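# Set the drink can upright on the cork coaster

## Task

Place the drink can standing upright at the centre of the round cork coaster. The can has to sit on that coaster, and the coaster has to sit on the table or on the other coaster, with the gripper supporting neither of them. Open the gripper and pull the hand away at the end. The result only counts if it stays in place without the robot holding it.

## Robot and tools

Robot: one arm with a single parallel gripper. Its joints, from base to hand, are waist, shoulder, elbow, forearm roll, wrist pitch and wrist roll. The base may sit slightly tilted relative to the table. A mounting block or post under the base is treated as part of the arm.

Frame: every pose is in the scene frame. The origin lies on the table surface straight below the arm base. +z points up, and +y is on the left when looking along +x. Positions are in metres. Orientations are quaternions written w first (qw, qx, qy, qz). The gripper's fingers extend along its own +z axis and close along its own y axis. end_effector_position is the point between the finger pads when they are closed, roughly 2 cm short of the fingertips. Closing pushes the tips about 10 mm further along gripper +z. The reported hand position can be somewhat off, more so at long reach.

Row format, shared by all motion tools: one list of 8 numbers, [x, y, z, qw, qx, qy, qz, opening]. x, y, z and the quaternion are an absolute target pose for the gripper in the scene frame, not an offset. opening runs from -1 (closed) to +1 (fully open, 0.084 m). To keep the hand's orientation, repeat the intended quaternion in every row rather than copying the reported one, which drifts. A target more than 0.6 m from the last reported position along any gripper axis is refused, and nothing is sent.

execute_actions: argument actions is a list with zero or one item. An empty list only returns the current state with pictures. An action is {"rows": [[8 numbers], ...], "steps": n}: 1 to 15 rows, steps from 5 to 15 (default 15), one row per control step of 1/30 s. The last row repeats if there are fewer rows than steps. A wait is {"steps": n} with up to 300 steps, counted from the previous result, so thinking time uses some of them. Optional pictures: true adds camera images. Each step the commanded pose is clipped to within 70 mm and 16 degrees of the measured pose. A far target therefore needs several calls. After the call the arm only continues to the last clipped pose, so read the result and send the remainder. The final 5 steps of each action run after the result is returned, while you reply.

move: target is one 8-number row, an absolute pose. speed is in m/s, 0.002 to 0.5, default 0.25. Rotation is capped at twice that value in rad/s. The hand travels in a straight line for 0.5 to 10 s and stops short if more would be needed. It rotates the shorter way. The opening is applied when the move starts. The path does not slow for obstacles, and the hand can overshoot the speed, mostly with the arm nearly straight. Faster contacts and targets set deeper past a contact push harder. The result adds a move: line. done means it is at rest near the target. off_target, moving, held or fault mean it did not get there cleanly. The distance to target is also given. limits=paced means the pose was clipped. limits=held means a safety check blocked some steps, after which the arm can lurch faster than asked.

wait: seconds from 0 to 10. It sends nothing new and returns a state result with pictures.

zoom_image: camera is one of cam_head_left, cam_head_right, cam_high, cam_low, cam_wrist. region is [x0, y0, x1, y1] in pixels of that camera's latest 504x504 image, origin at top left, at most 504 by 504. Calibration (K, distortion, T_world_to_cam) is provided per camera. Fixed cameras may be off by a couple of degrees and millimetres.

finished_scene: scene is the number of the current scene. It ends that scene irreversibly, and the result reports success. Replying with no tool call ends everything.

Results: the state line gives the gripper position, quaternion, and linear (m/s) and angular (rad/s) velocities. grip_measured is the actual finger opening on the same -1 to 1 scale. A "pose unreachable" line and HELD markers mean the clearance check altered or blocked a step's command. "Hand target" shows the pose the controller is currently driving toward. MOTOR HOT appears from 65 °C. OVER-TEMPERATURE FAULT at 80 °C brakes the arm until it cools.

Gripping: to hold something, keep commanding an opening clearly smaller than grip_measured; the larger the gap, the harder the squeeze, up to about 24 N per pad for objects up to ~6 cm wide. Fast closing can squeeze too hard. Sending back the read grip_measured gives a gentle hold, which may slip on wide objects. A can fits comfortably, so grip it around its side.

Hazards: if contact torque reaches a joint's load limit (waist and shoulder 45.5, elbow and forearm roll 27.3, wrist pitch and wrist roll 18.2 N m, including held weight), the arm backs off, freezes for 10 s and drops the rest of the call. Brief external tugs on held items or pushes on loose objects can happen. Avoid knocking anything off the table, dropping or slamming the can, and pressing hard into the table. Approach slowly near contact, lower the can gently onto the coaster centre, open, wait for it to settle, then lift clear and check the cameras before finishing. Joint ranges are limited, and the elbow cannot fully straighten.

Each tool is called after ">>>" as name(argument=value, ...) on one line, values as JSON.

## Session

>>> execute_actions(actions=[])

Scene clock: 0.00 s of 3830.00 s.
end_effector_position=(+0.5914, -0.1739, +0.3050) grip_measured=+1.00 end_effector_quat_wxyz=(-0.125, +0.540, +0.746, -0.370) end_effector_velocity=(+0.000, -0.000, +0.000) end_effector_angular_velocity=(+0.000, -0.002, -0.001)
Joint positions: [ 0.242  0.933 -2.39  -0.727  2.029 -1.756  0.084]
Joint velocities: [-0.    -0.    -0.001  0.    -0.001  0.    -0.   ]
Motor temperatures (°C, as the motors report them): [33 38 32 32 38 39]
Hand target: +0.591, -0.174, +0.305; -0.125, +0.540, +0.746, -0.370

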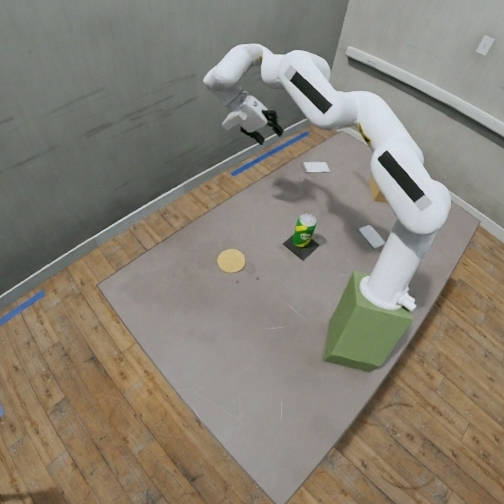

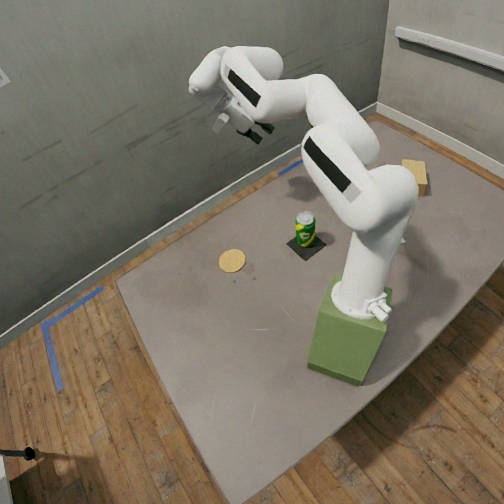

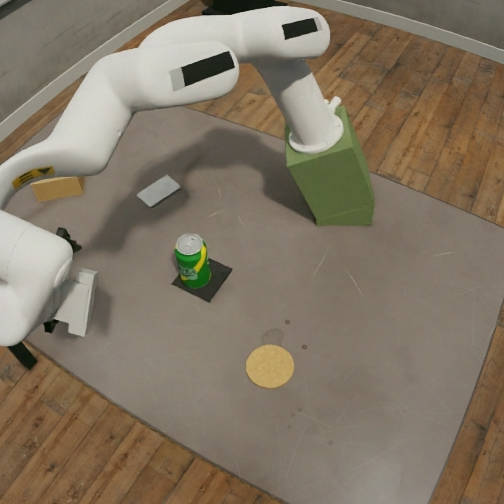

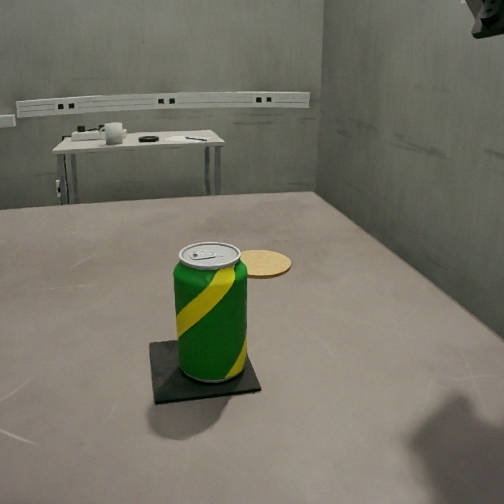

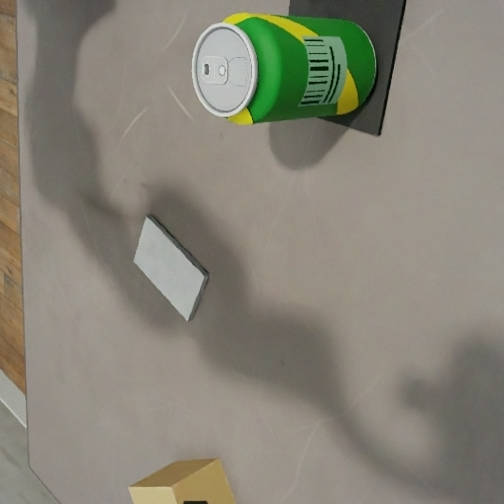

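>>> move(target=[0.343,-0.142,0.2,0,0.6,0.8,0,1], speed=0.4)

Scene clock: 2.13 s of 3830.00 s.
end_effector_position=(+0.3444, -0.1426, +0.2001) grip_measured=+1.00 end_effector_quat_wxyz=(+0.000, +0.600, +0.800, -0.001) end_effector_velocity=(-0.002, +0.000, -0.001) end_effector_angular_velocity=(+0.001, -0.003, -0.000)
Joint positions: [-0.182 -0.276 -0.321 -0.737  0.387 -1.52   0.084]
Joint velocities: [-0.005 -0.002  0.006 -0.007 -0.008  0.003 -0.   ]
Motor temperatures (°C, as the motors report them): [33 39 33 32 38 39]
Hand target: +0.344, -0.143, +0.200; +0.000, +0.601, +0.800, -0.001
Off the commanded pose: 0.001 m, 0 deg.
Kept back: nothing.
move: done; limits=paced
camera_calibration (this result's frames):
cam_wrist: T_world_to_cam=[[0.963181, 0.268815, 0.00467302, -0.260963], [0.268854, -0.963078, -0.0140643, -0.158359], [0.000719776, 0.0148029, -0.99989, 0.332678], [0, 0, 0, 1]] pos_world=[0.29369, -0.0872864, 0.331633]

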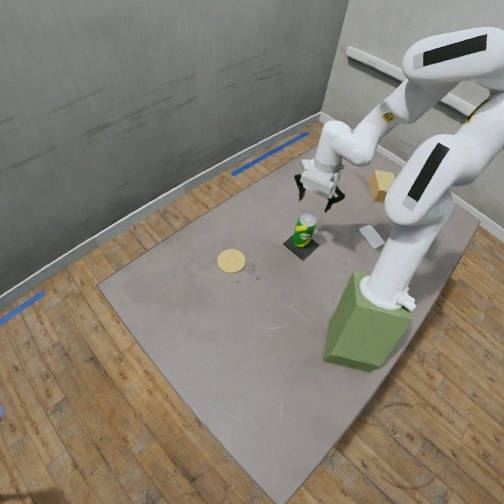

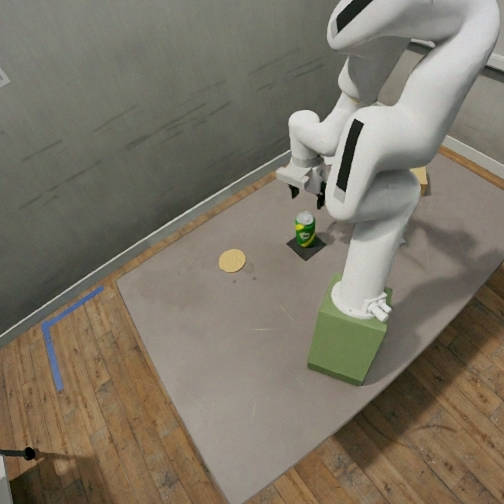

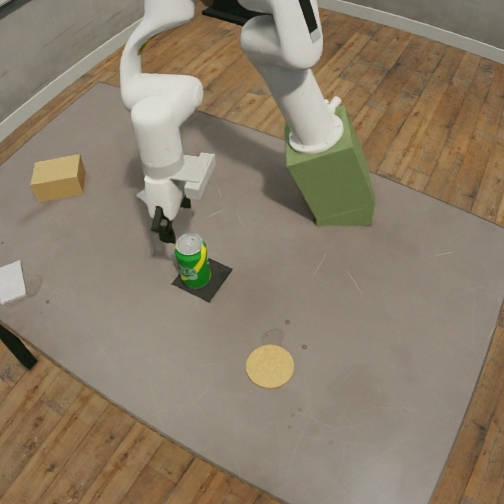

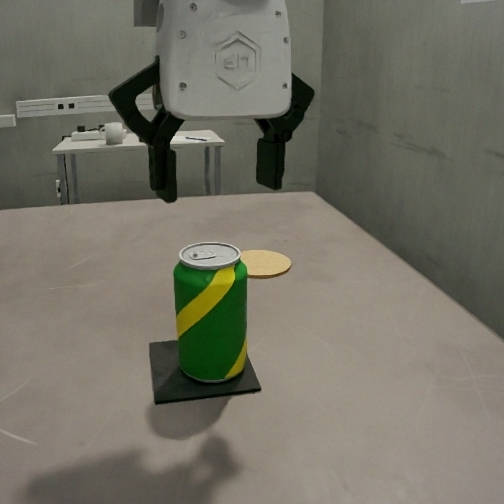

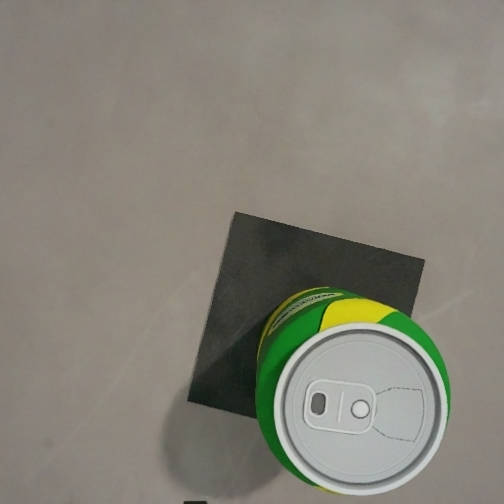

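>>> move(target=[0.344,-0.130,0.095,0,0.6,0.8,0,1], speed=0.12)

Scene clock: 3.73 s of 3830.00 s.
end_effector_position=(+0.3441, -0.1300, +0.0949) grip_measured=+1.00 end_effector_quat_wxyz=(-0.001, +0.600, +0.800, -0.000) end_effector_velocity=(-0.000, -0.001, -0.001) end_effector_angular_velocity=(-0.005, -0.005, -0.001)
Joint positions: [-0.318  0.227 -0.565 -1.547  0.213 -0.806  0.084]
Joint velocities: [-0.001  0.003 -0.003 -0.032  0.001  0.032  0.   ]
Motor temperatures (°C, as the motors report them): [33 39 33 32 38 39]
Hand target: +0.344, -0.130, +0.095; -0.001, +0.600, +0.800, -0.000
Off the commanded pose: 0.000 m, 0 deg.
Kept back: nothing.
move: done
camera_calibration (this result's frames):
cam_wrist: T_world_to_cam=[[0.962908, 0.269799, 0.00400509, -0.263317], [0.269828, -0.962764, -0.0166867, -0.147674], [-0.000646097, 0.0171484, -0.999853, 0.228085], [0, 0, 0, 1]] pos_world=[0.293544, -0.0750433, 0.226642]

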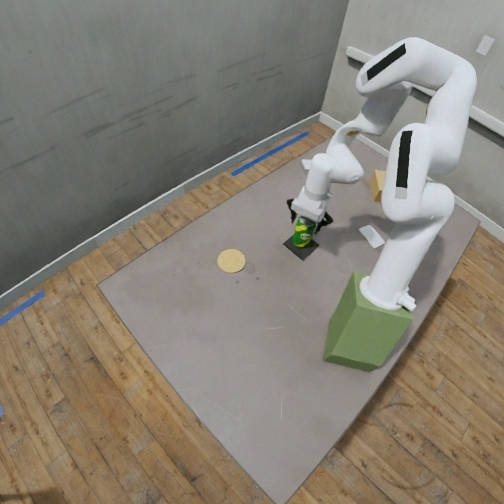

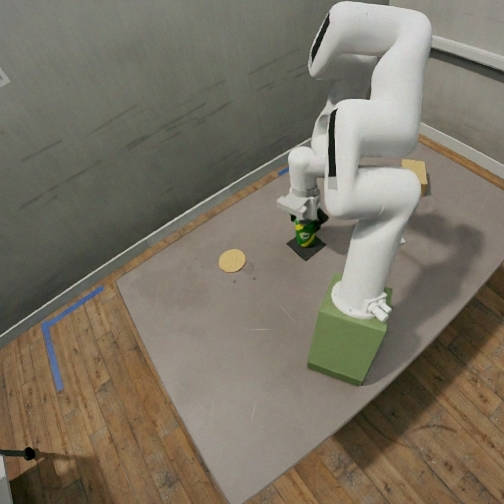

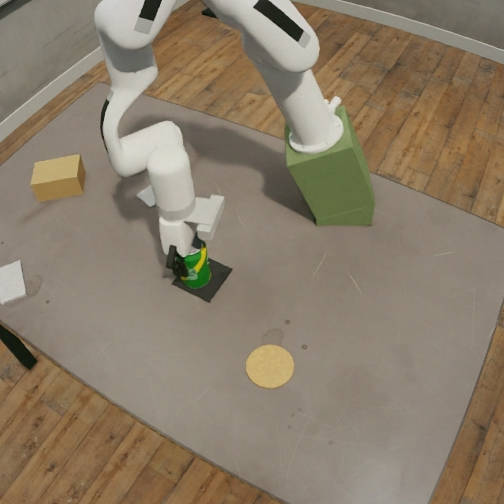

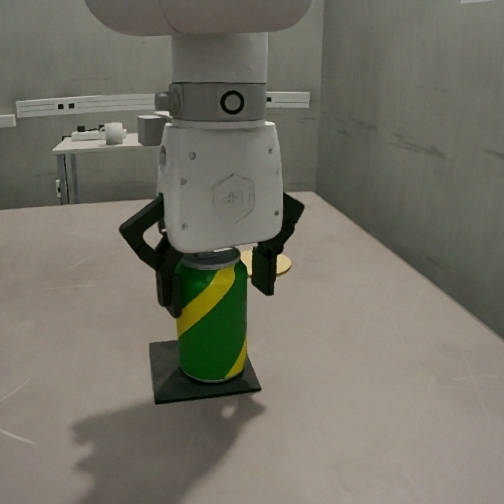

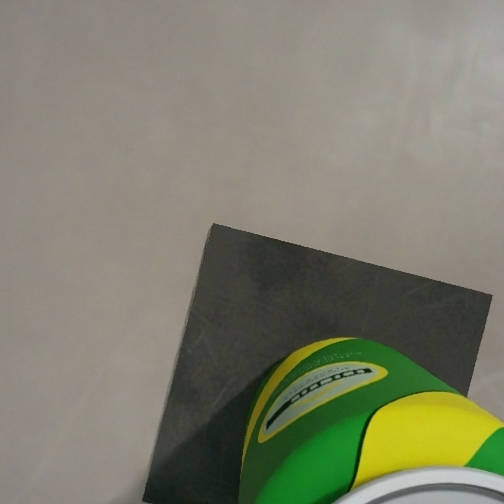

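>>> move(target=[0.341,-0.131,0.093,0,0.6,0.8,0,0.0], speed=0.02)

>>> move(target=[0.341,-0.131,0.17,0,0.6,0.8,0,0.0], speed=0.15)

Scene clock: 4.67 s of 3830.00 s.
end_effector_position=(+0.3411, -0.1309, +0.0931) grip_measured=+0.54 end_effector_quat_wxyz=(+0.000, +0.600, +0.800, +0.000) end_effector_velocity=(-0.000, -0.000, -0.001) end_effector_angular_velocity=(-0.001, +0.000, +0.001)
Joint positions: [-0.327  0.232 -0.565 -1.584  0.209 -0.777  0.067]
Joint velocities: [-0.     0.002 -0.001 -0.006  0.001  0.005 -0.   ]
Motor temperatures (°C, as the motors report them): [33 39 33 32 38 39]
Hand target: +0.341, -0.131, +0.093; -0.000, +0.600, +0.800, -0.000
Off the commanded pose: 0.000 m, 0 deg.
Kept back: nothing.
move: done
camera_calibration (this result's frames):
cam_wrist: T_world_to_cam=[[0.962871, 0.269903, 0.00558952, -0.260263], [0.269958, -0.962747, -0.0154982, -0.147976], [0.00119831, 0.0164317, -0.999864, 0.225631], [0, 0, 0, 1]] pos_world=[0.290277, -0.075925, 0.224762]

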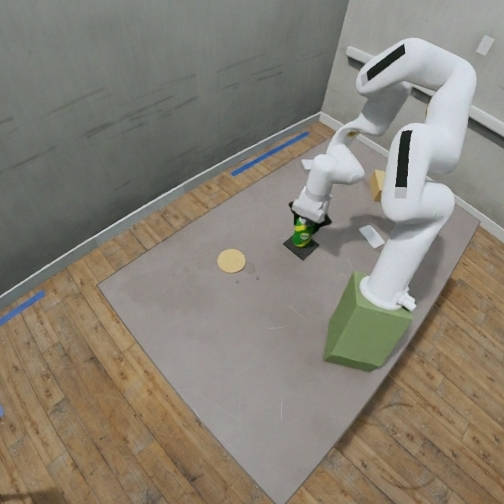

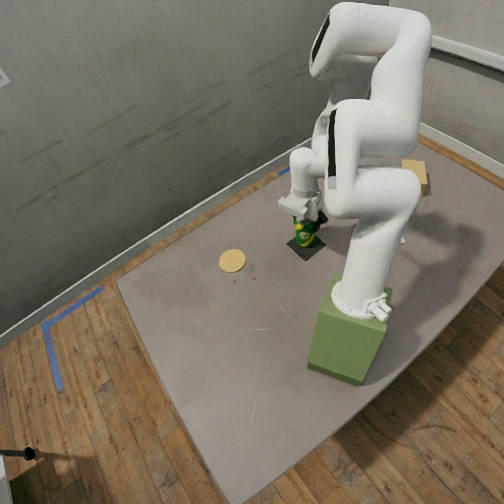

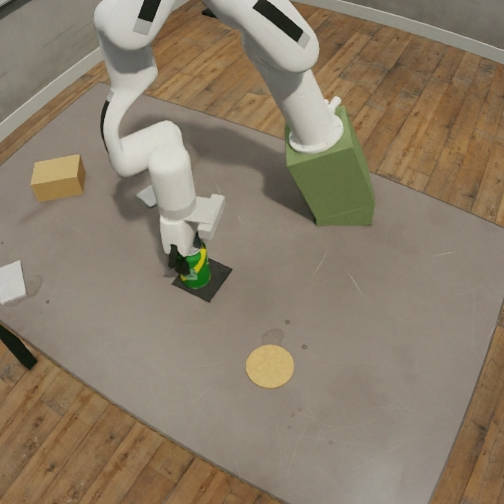

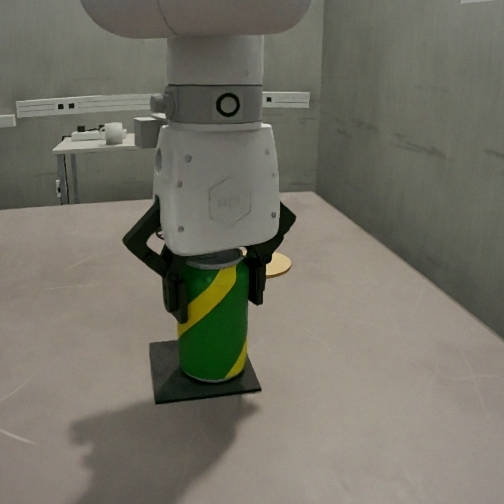

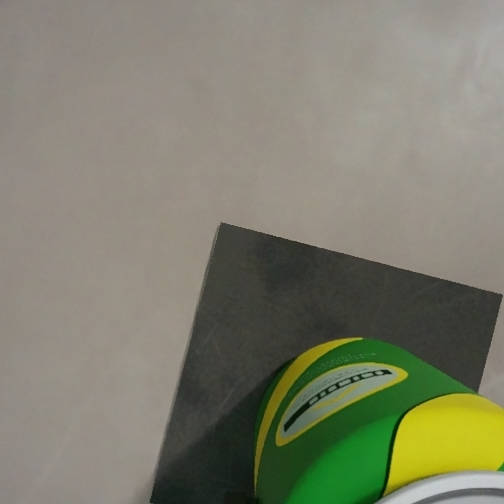

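Scene clock: 5.73 s of 3830.00 s.
end_effector_position=(+0.3409, -0.1310, +0.1700) grip_measured=+0.54 end_effector_quat_wxyz=(+0.001, +0.600, +0.800, +0.000) end_effector_velocity=(+0.000, -0.001, +0.001) end_effector_angular_velocity=(+0.003, +0.004, -0.001)
Joint positions: [-0.221 -0.135 -0.35  -0.969  0.297 -1.31   0.067]
Joint velocities: [ 0.002 -0.004  0.     0.025  0.005 -0.023 -0.   ]
Motor temperatures (°C, as the motors report them): [33 39 33 32 38 39]
Hand target: +0.341, -0.131, +0.170; +0.001, +0.600, +0.800, +0.000
Off the commanded pose: 0.000 m, 0 deg.
Kept back: nothing.
move: done
camera_calibration (this result's frames):
cam_wrist: T_world_to_cam=[[0.962889, 0.269829, 0.00609242, -0.260575], [0.269891, -0.962784, -0.0143829, -0.146961], [0.00198475, 0.0154934, -0.999878, 0.302098], [0, 0, 0, 1]] pos_world=[0.289969, -0.0758616, 0.301535]

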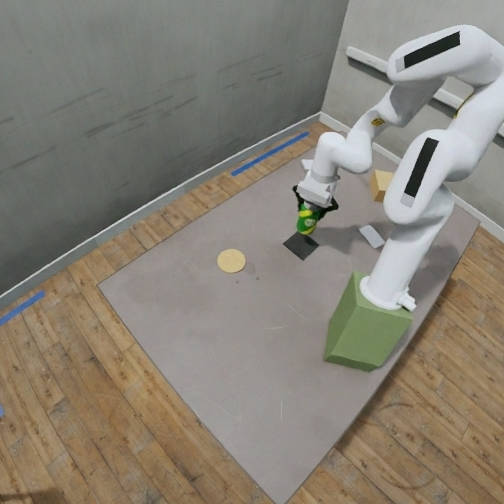

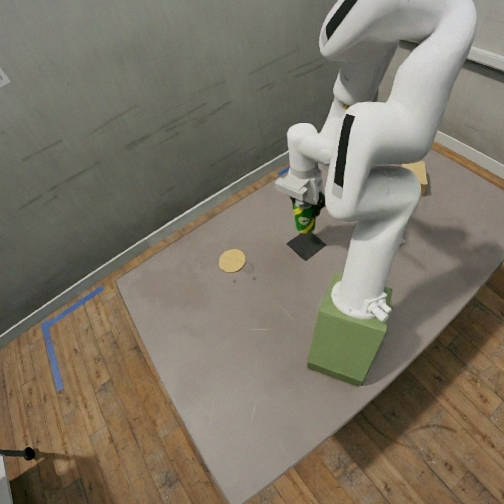

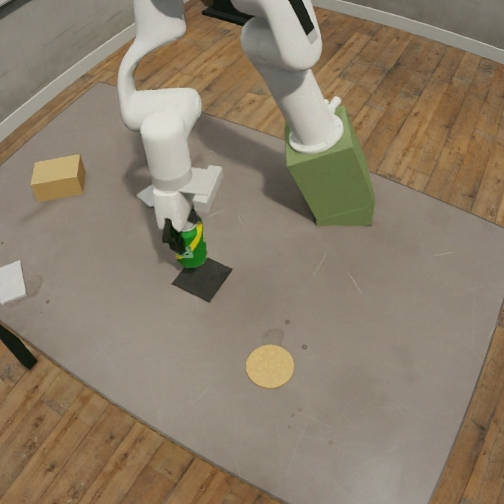

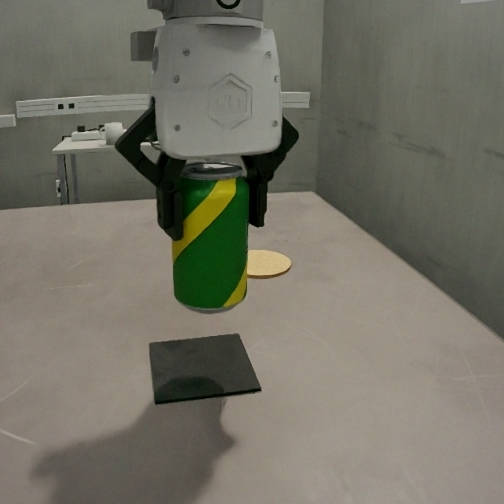

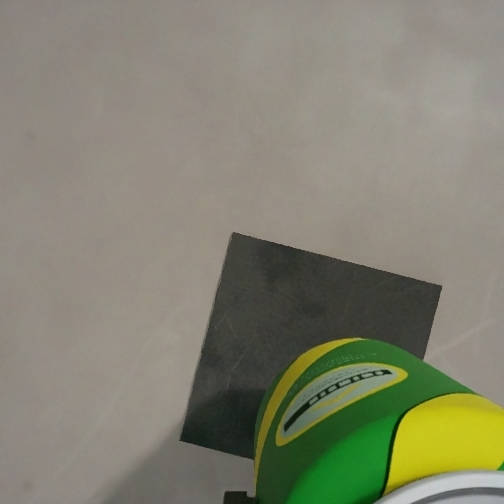

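>>> move(target=[0.45,0.03,0.17,0,0.6,0.8,0,0.0], speed=0.25)

Scene clock: 7.20 s of 3830.00 s.
end_effector_position=(+0.4495, +0.0305, +0.1703) grip_measured=+0.54 end_effector_quat_wxyz=(-0.001, +0.600, +0.800, +0.001) end_effector_velocity=(+0.004, +0.002, +0.001) end_effector_angular_velocity=(+0.001, -0.005, +0.001)
Joint positions: [ 0.287  0.258 -0.766 -0.828  0.501 -0.976  0.067]
Joint velocities: [ 0.004  0.004 -0.01   0.002  0.002 -0.001  0.   ]
Motor temperatures (°C, as the motors report them): [33 39 33 32 38 39]
Hand target: +0.450, +0.031, +0.170; -0.001, +0.600, +0.800, +0.001
Off the commanded pose: 0.001 m, 0 deg.
Kept back: nothing.
move: done
camera_calibration (this result's frames):
cam_wrist: T_world_to_cam=[[0.963183, 0.268802, 0.00485016, -0.408634], [0.268846, -0.963013, -0.0181289, -0.0196558], [-0.000202316, 0.0187654, -0.999824, 0.300611], [0, 0, 0, 1]] pos_world=[0.398935, 0.0852719, 0.302183]

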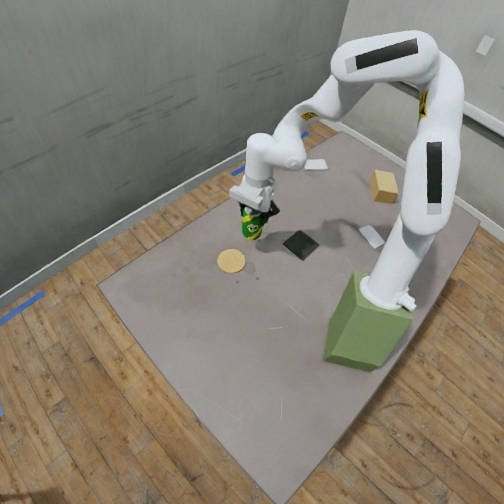

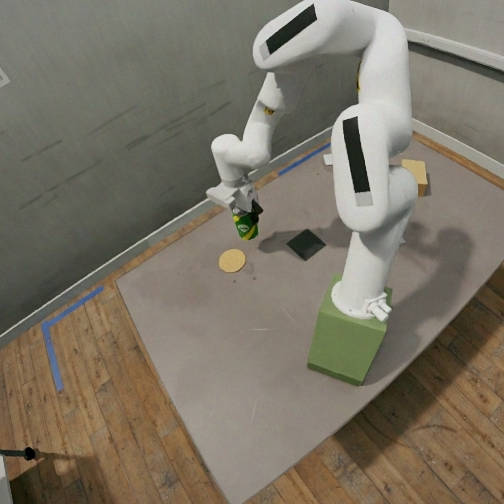

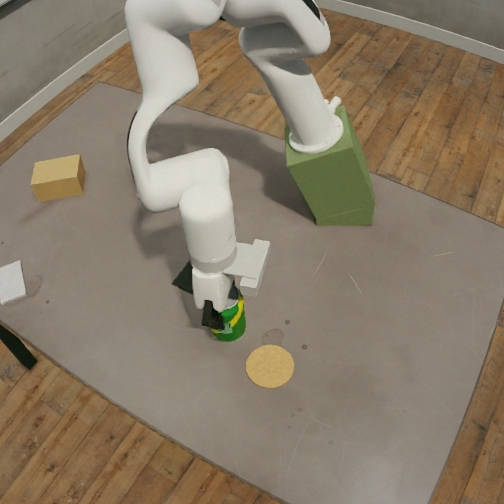

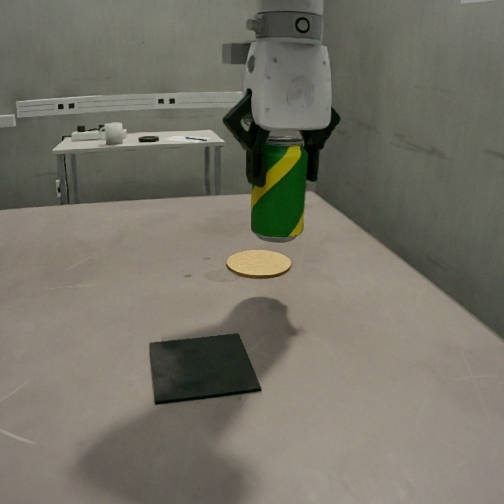

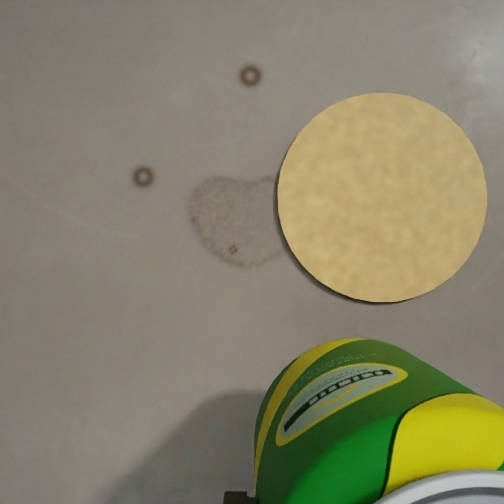

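>>> move(target=[0.453,0.125,0.12,0,0.6,0.8,0,0.0], speed=0.15)

>>> move(target=[0.453,0.125,0.096,0,0.6,0.8,0,0.0], speed=0.04)

Scene clock: 8.67 s of 3830.00 s.
end_effector_position=(+0.4533, +0.1252, +0.1203) grip_measured=+0.54 end_effector_quat_wxyz=(-0.000, +0.600, +0.800, +0.000) end_effector_velocity=(-0.001, +0.000, -0.001) end_effector_angular_velocity=(-0.000, +0.002, +0.001)
Joint positions: [ 0.433  0.559 -0.967 -0.919  0.487 -0.725  0.067]
Joint velocities: [ 0.     0.001  0.001 -0.001 -0.     0.001 -0.   ]
Motor temperatures (°C, as the motors report them): [33 39 33 32 39 39]
Hand target: +0.453, +0.125, +0.120; -0.001, +0.600, +0.800, +0.000
Off the commanded pose: 0.000 m, 0 deg.
Kept back: nothing.
move: done
camera_calibration (this result's frames):
cam_wrist: T_world_to_cam=[[0.963096, 0.269106, 0.00528409, -0.437498], [0.269157, -0.962957, -0.0164141, 0.0692128], [0.000671218, 0.0172306, -0.999851, 0.248602], [0, 0, 0, 1]] pos_world=[0.402556, 0.180098, 0.252013]

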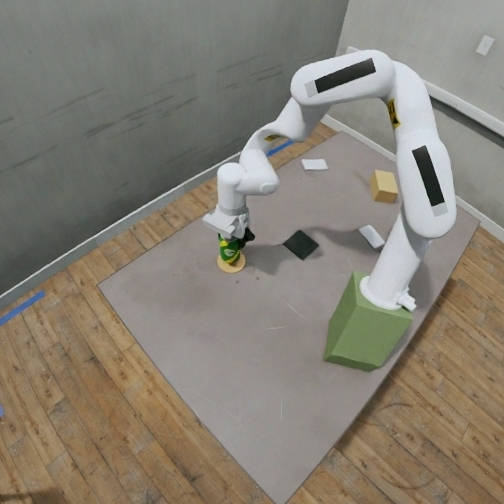

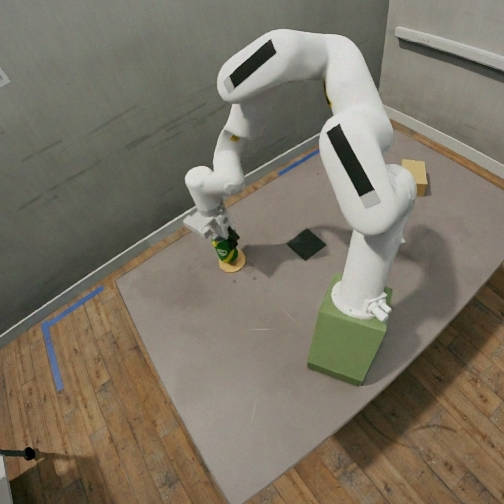

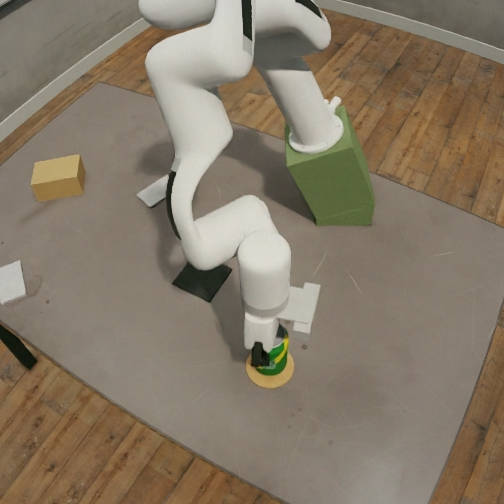

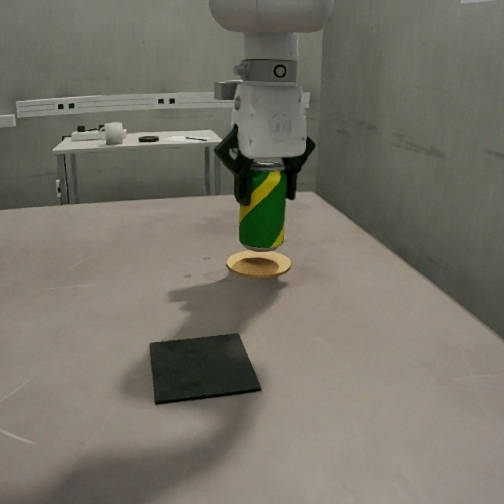

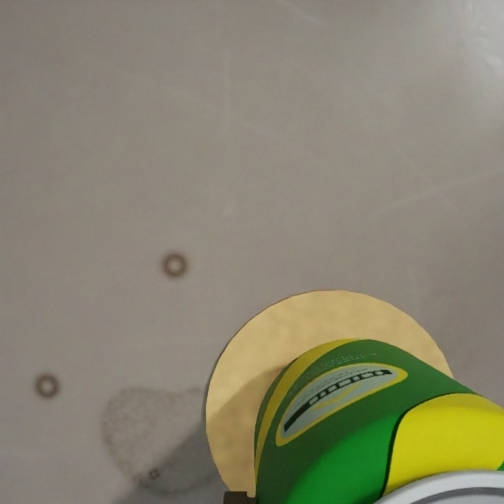

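Scene clock: 9.57 s of 3830.00 s.
end_effector_position=(+0.4532, +0.1250, +0.0961) grip_measured=+0.54 end_effector_quat_wxyz=(+0.000, +0.600, +0.800, +0.000) end_effector_velocity=(+0.002, +0.001, +0.001) end_effector_angular_velocity=(+0.002, -0.005, -0.002)
Joint positions: [ 0.406  0.629 -1.004 -0.987  0.46  -0.677  0.067]
Joint velocities: [-0.    -0.    -0.003 -0.002 -0.002  0.002 -0.   ]
Motor temperatures (°C, as the motors report them): [33 39 34 32 39 39]
Hand target: +0.453, +0.125, +0.096; -0.000, +0.600, +0.800, -0.000
Off the commanded pose: 0.000 m, 0 deg.
Kept back: nothing.
move: done
camera_calibration (this result's frames):
cam_wrist: T_world_to_cam=[[0.96293, 0.269693, 0.00558137, -0.437348], [0.269748, -0.962809, -0.0153443, 0.0683129], [0.00123553, 0.0162811, -0.999867, 0.22431], [0, 0, 0, 1]] pos_world=[0.402431, 0.18007, 0.22777]

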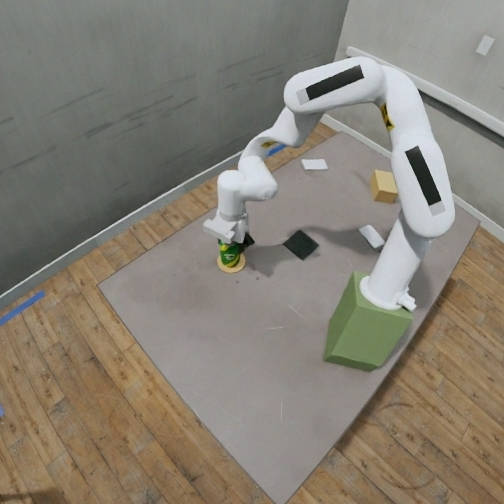

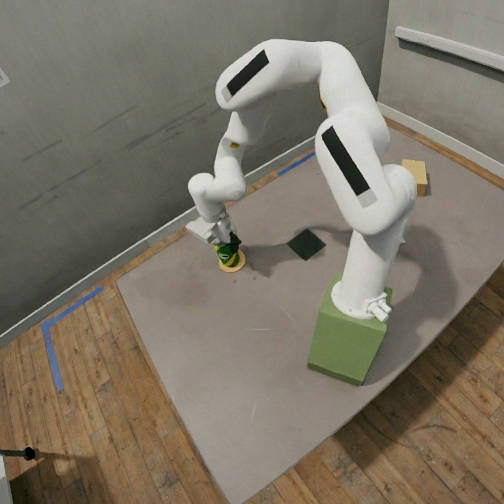

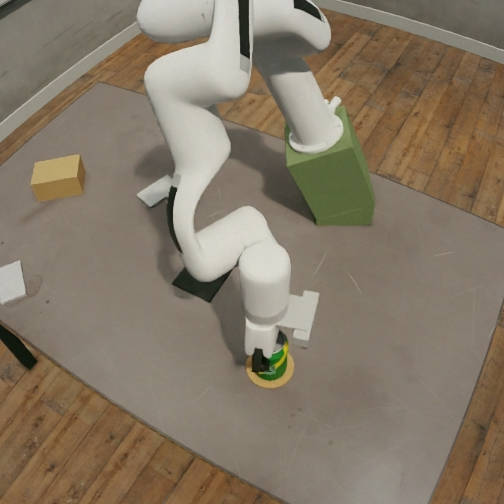

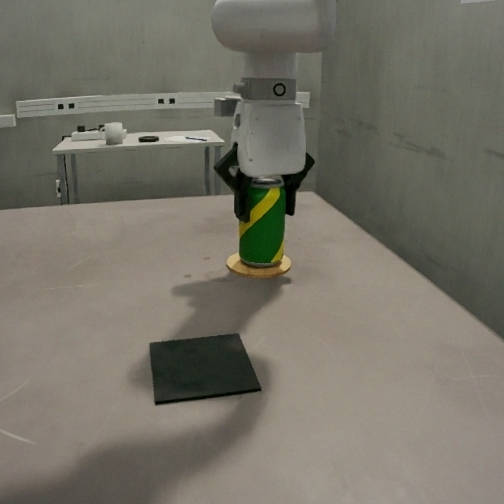

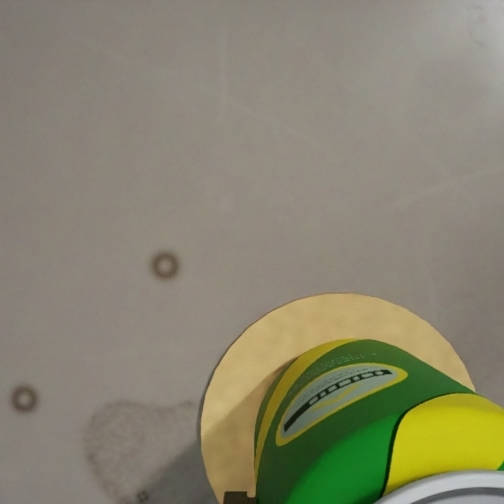

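>>> move(target=[0.450,0.124,0.094,0,0.6,0.8,0,0.0], speed=0.01)

>>> move(target=[0.450,0.124,0.093,0,0.6,0.8,0,1], speed=0.01)

>>> move(target=[0.450,0.124,0.2,0,0.6,0.8,0,1], speed=0.2)

Scene clock: 10.50 s of 3830.00 s.
end_effector_position=(+0.4517, +0.1245, +0.0951) grip_measured=+0.54 end_effector_quat_wxyz=(+0.001, +0.600, +0.800, +0.002) end_effector_velocity=(-0.001, -0.001, -0.001) end_effector_angular_velocity=(-0.002, +0.002, -0.002)
Joint positions: [ 0.403  0.629 -0.999 -1.003  0.454 -0.663  0.067]
Joint velocities: [-0.002  0.001  0.001 -0.002  0.001  0.003  0.   ]
Motor temperatures (°C, as the motors report them): [33 39 34 32 39 39]
Hand target: +0.450, +0.124, +0.094; -0.000, +0.600, +0.800, -0.000
Off the commanded pose: 0.002 m, 0 deg.
Kept back: nothing.
move: done
camera_calibration (this result's frames):
cam_wrist: T_world_to_cam=[[0.963052, 0.269164, 0.00907583, -0.436018], [0.26928, -0.962929, -0.0159792, 0.068433], [0.00443835, 0.0178328, -0.999831, 0.221681], [0, 0, 0, 1]] pos_world=[0.400497, 0.179303, 0.226694]

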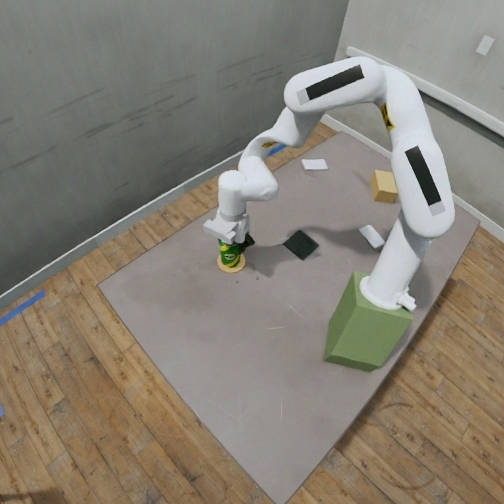

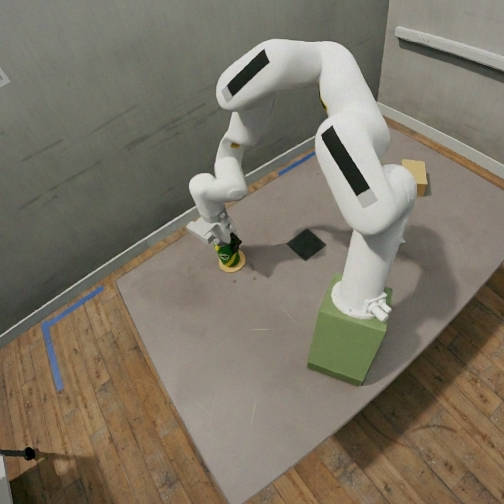

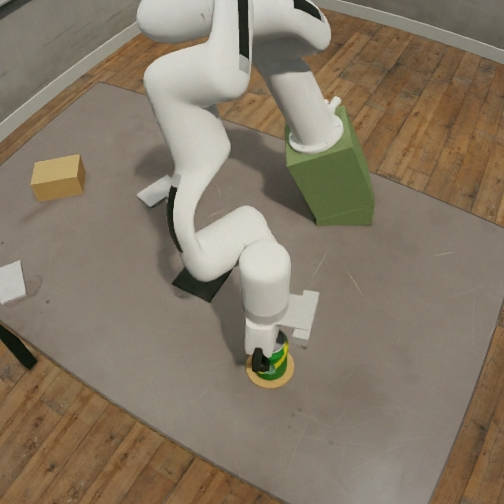

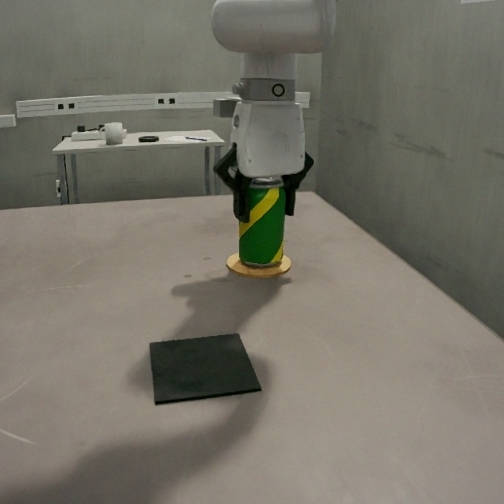

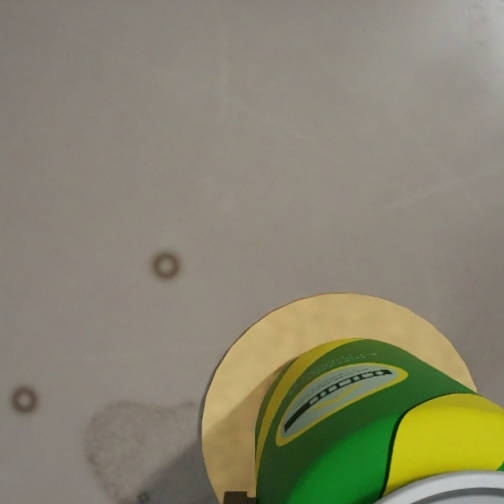

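Scene clock: 11.20 s of 3830.00 s.
end_effector_position=(+0.4499, +0.1240, +0.0929) grip_measured=+1.00 end_effector_quat_wxyz=(-0.000, +0.600, +0.800, -0.000) end_effector_velocity=(+0.001, +0.000, +0.000) end_effector_angular_velocity=(+0.002, -0.002, -0.001)
Joint positions: [ 0.401  0.634 -0.999 -1.006  0.453 -0.661  0.084]
Joint velocities: [-0.     0.    -0.002 -0.    -0.002  0.     0.   ]
Motor temperatures (°C, as the motors report them): [33 40 34 32 39 39]
Hand target: +0.450, +0.124, +0.093; +0.000, +0.600, +0.800, -0.000
Off the commanded pose: 0.000 m, 0 deg.
Kept back: nothing.
move: done
camera_calibration (this result's frames):
cam_wrist: T_world_to_cam=[[0.962899, 0.269815, 0.00510373, -0.433809], [0.269862, -0.962777, -0.0153075, 0.0680855], [0.000783556, 0.0161169, -0.99987, 0.221349], [0, 0, 0, 1]] pos_world=[0.399167, 0.179032, 0.224577]

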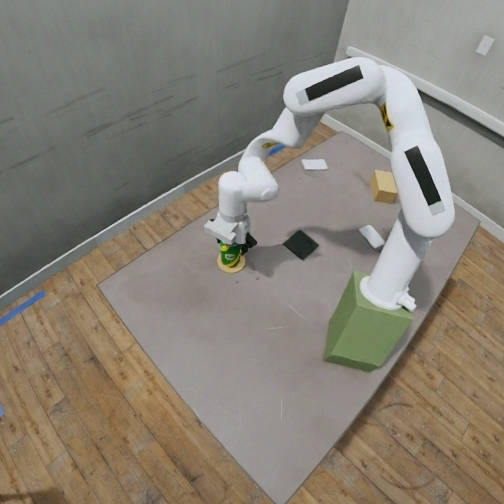

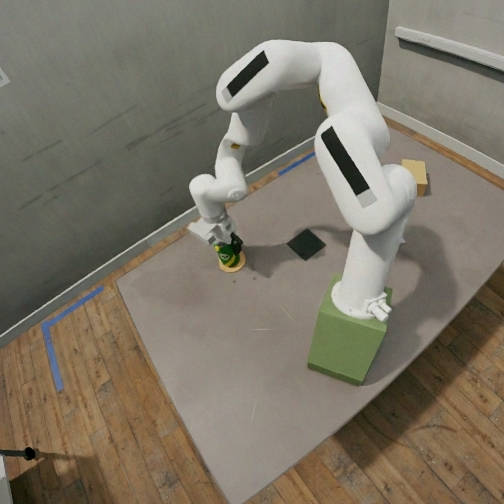

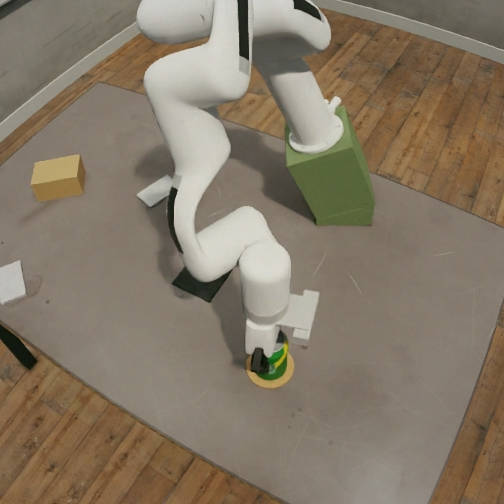

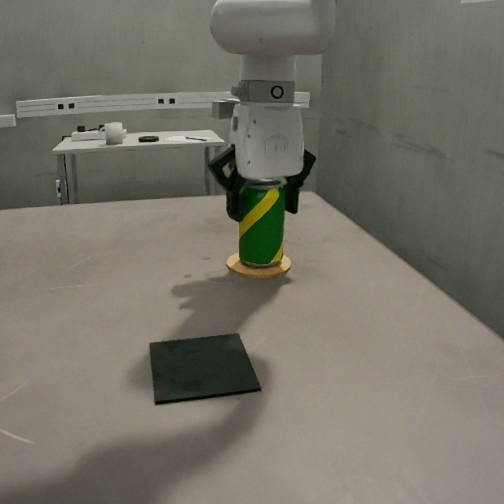

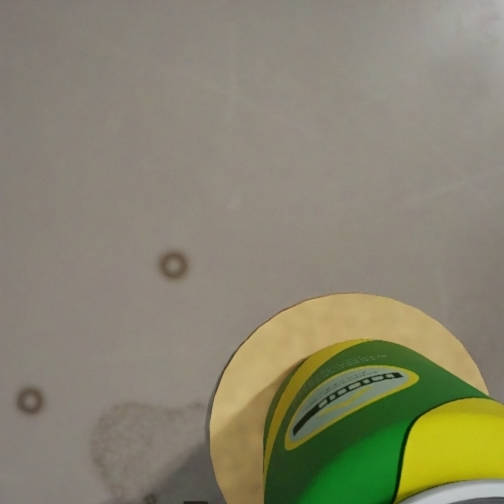

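Scene clock: 12.20 s of 3830.00 s.
end_effector_position=(+0.4492, +0.1238, +0.1995) grip_measured=+1.00 end_effector_quat_wxyz=(-0.000, +0.600, +0.800, -0.000) end_effector_velocity=(+0.005, +0.001, +0.005) end_effector_angular_velocity=(+0.005, -0.010, -0.004)
Joint positions: [ 0.527  0.331 -0.876 -0.721  0.614 -0.86   0.084]
Joint velocities: [ 0.002 -0.009 -0.005  0.003  0.001 -0.002  0.   ]
Motor temperatures (°C, as the motors report them): [33 40 34 32 39 39]
Hand target: +0.450, +0.124, +0.200; +0.000, +0.600, +0.800, +0.000
Off the commanded pose: 0.001 m, 0 deg.
Kept back: nothing.
move: done
camera_calibration (this result's frames):
cam_wrist: T_world_to_cam=[[0.96282, 0.270109, 0.00422903, -0.433442], [0.270142, -0.962699, -0.0152915, 0.0696247], [-0.0000590917, 0.0158654, -0.999874, 0.328352], [0, 0, 0, 1]] pos_world=[0.398537, 0.178895, 0.331208]

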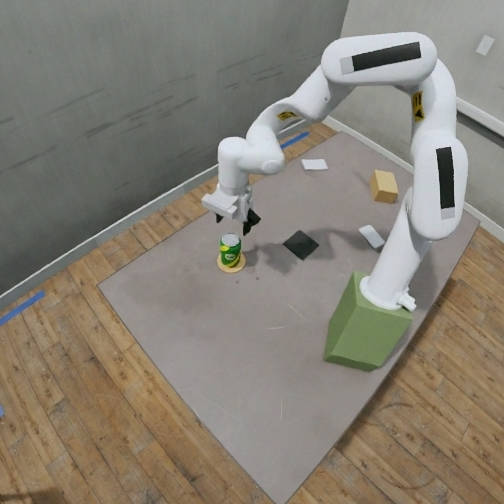

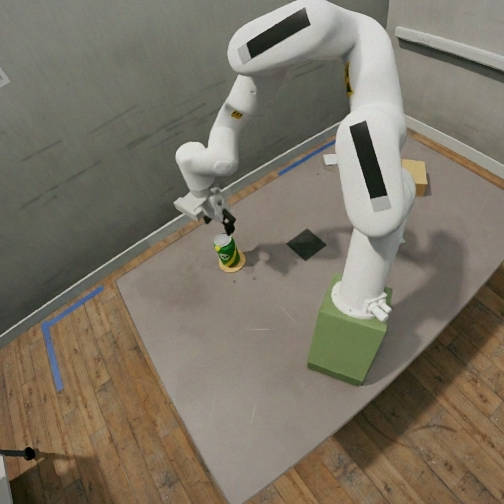

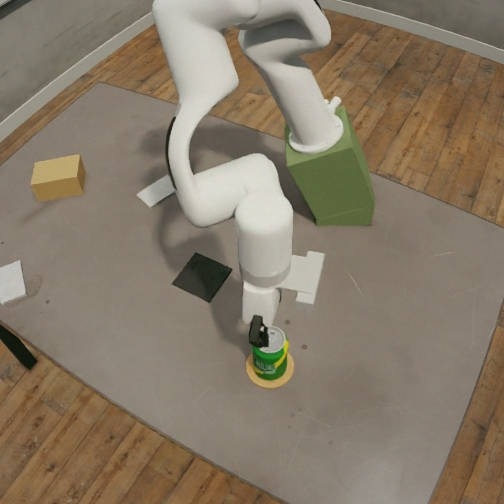

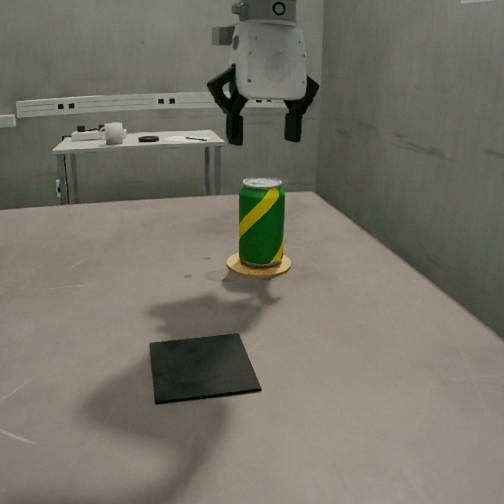

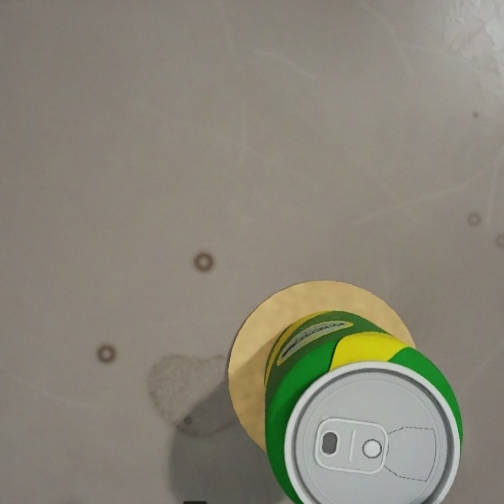

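>>> finished_scene(scene=1)

The scene is finished: the task was done.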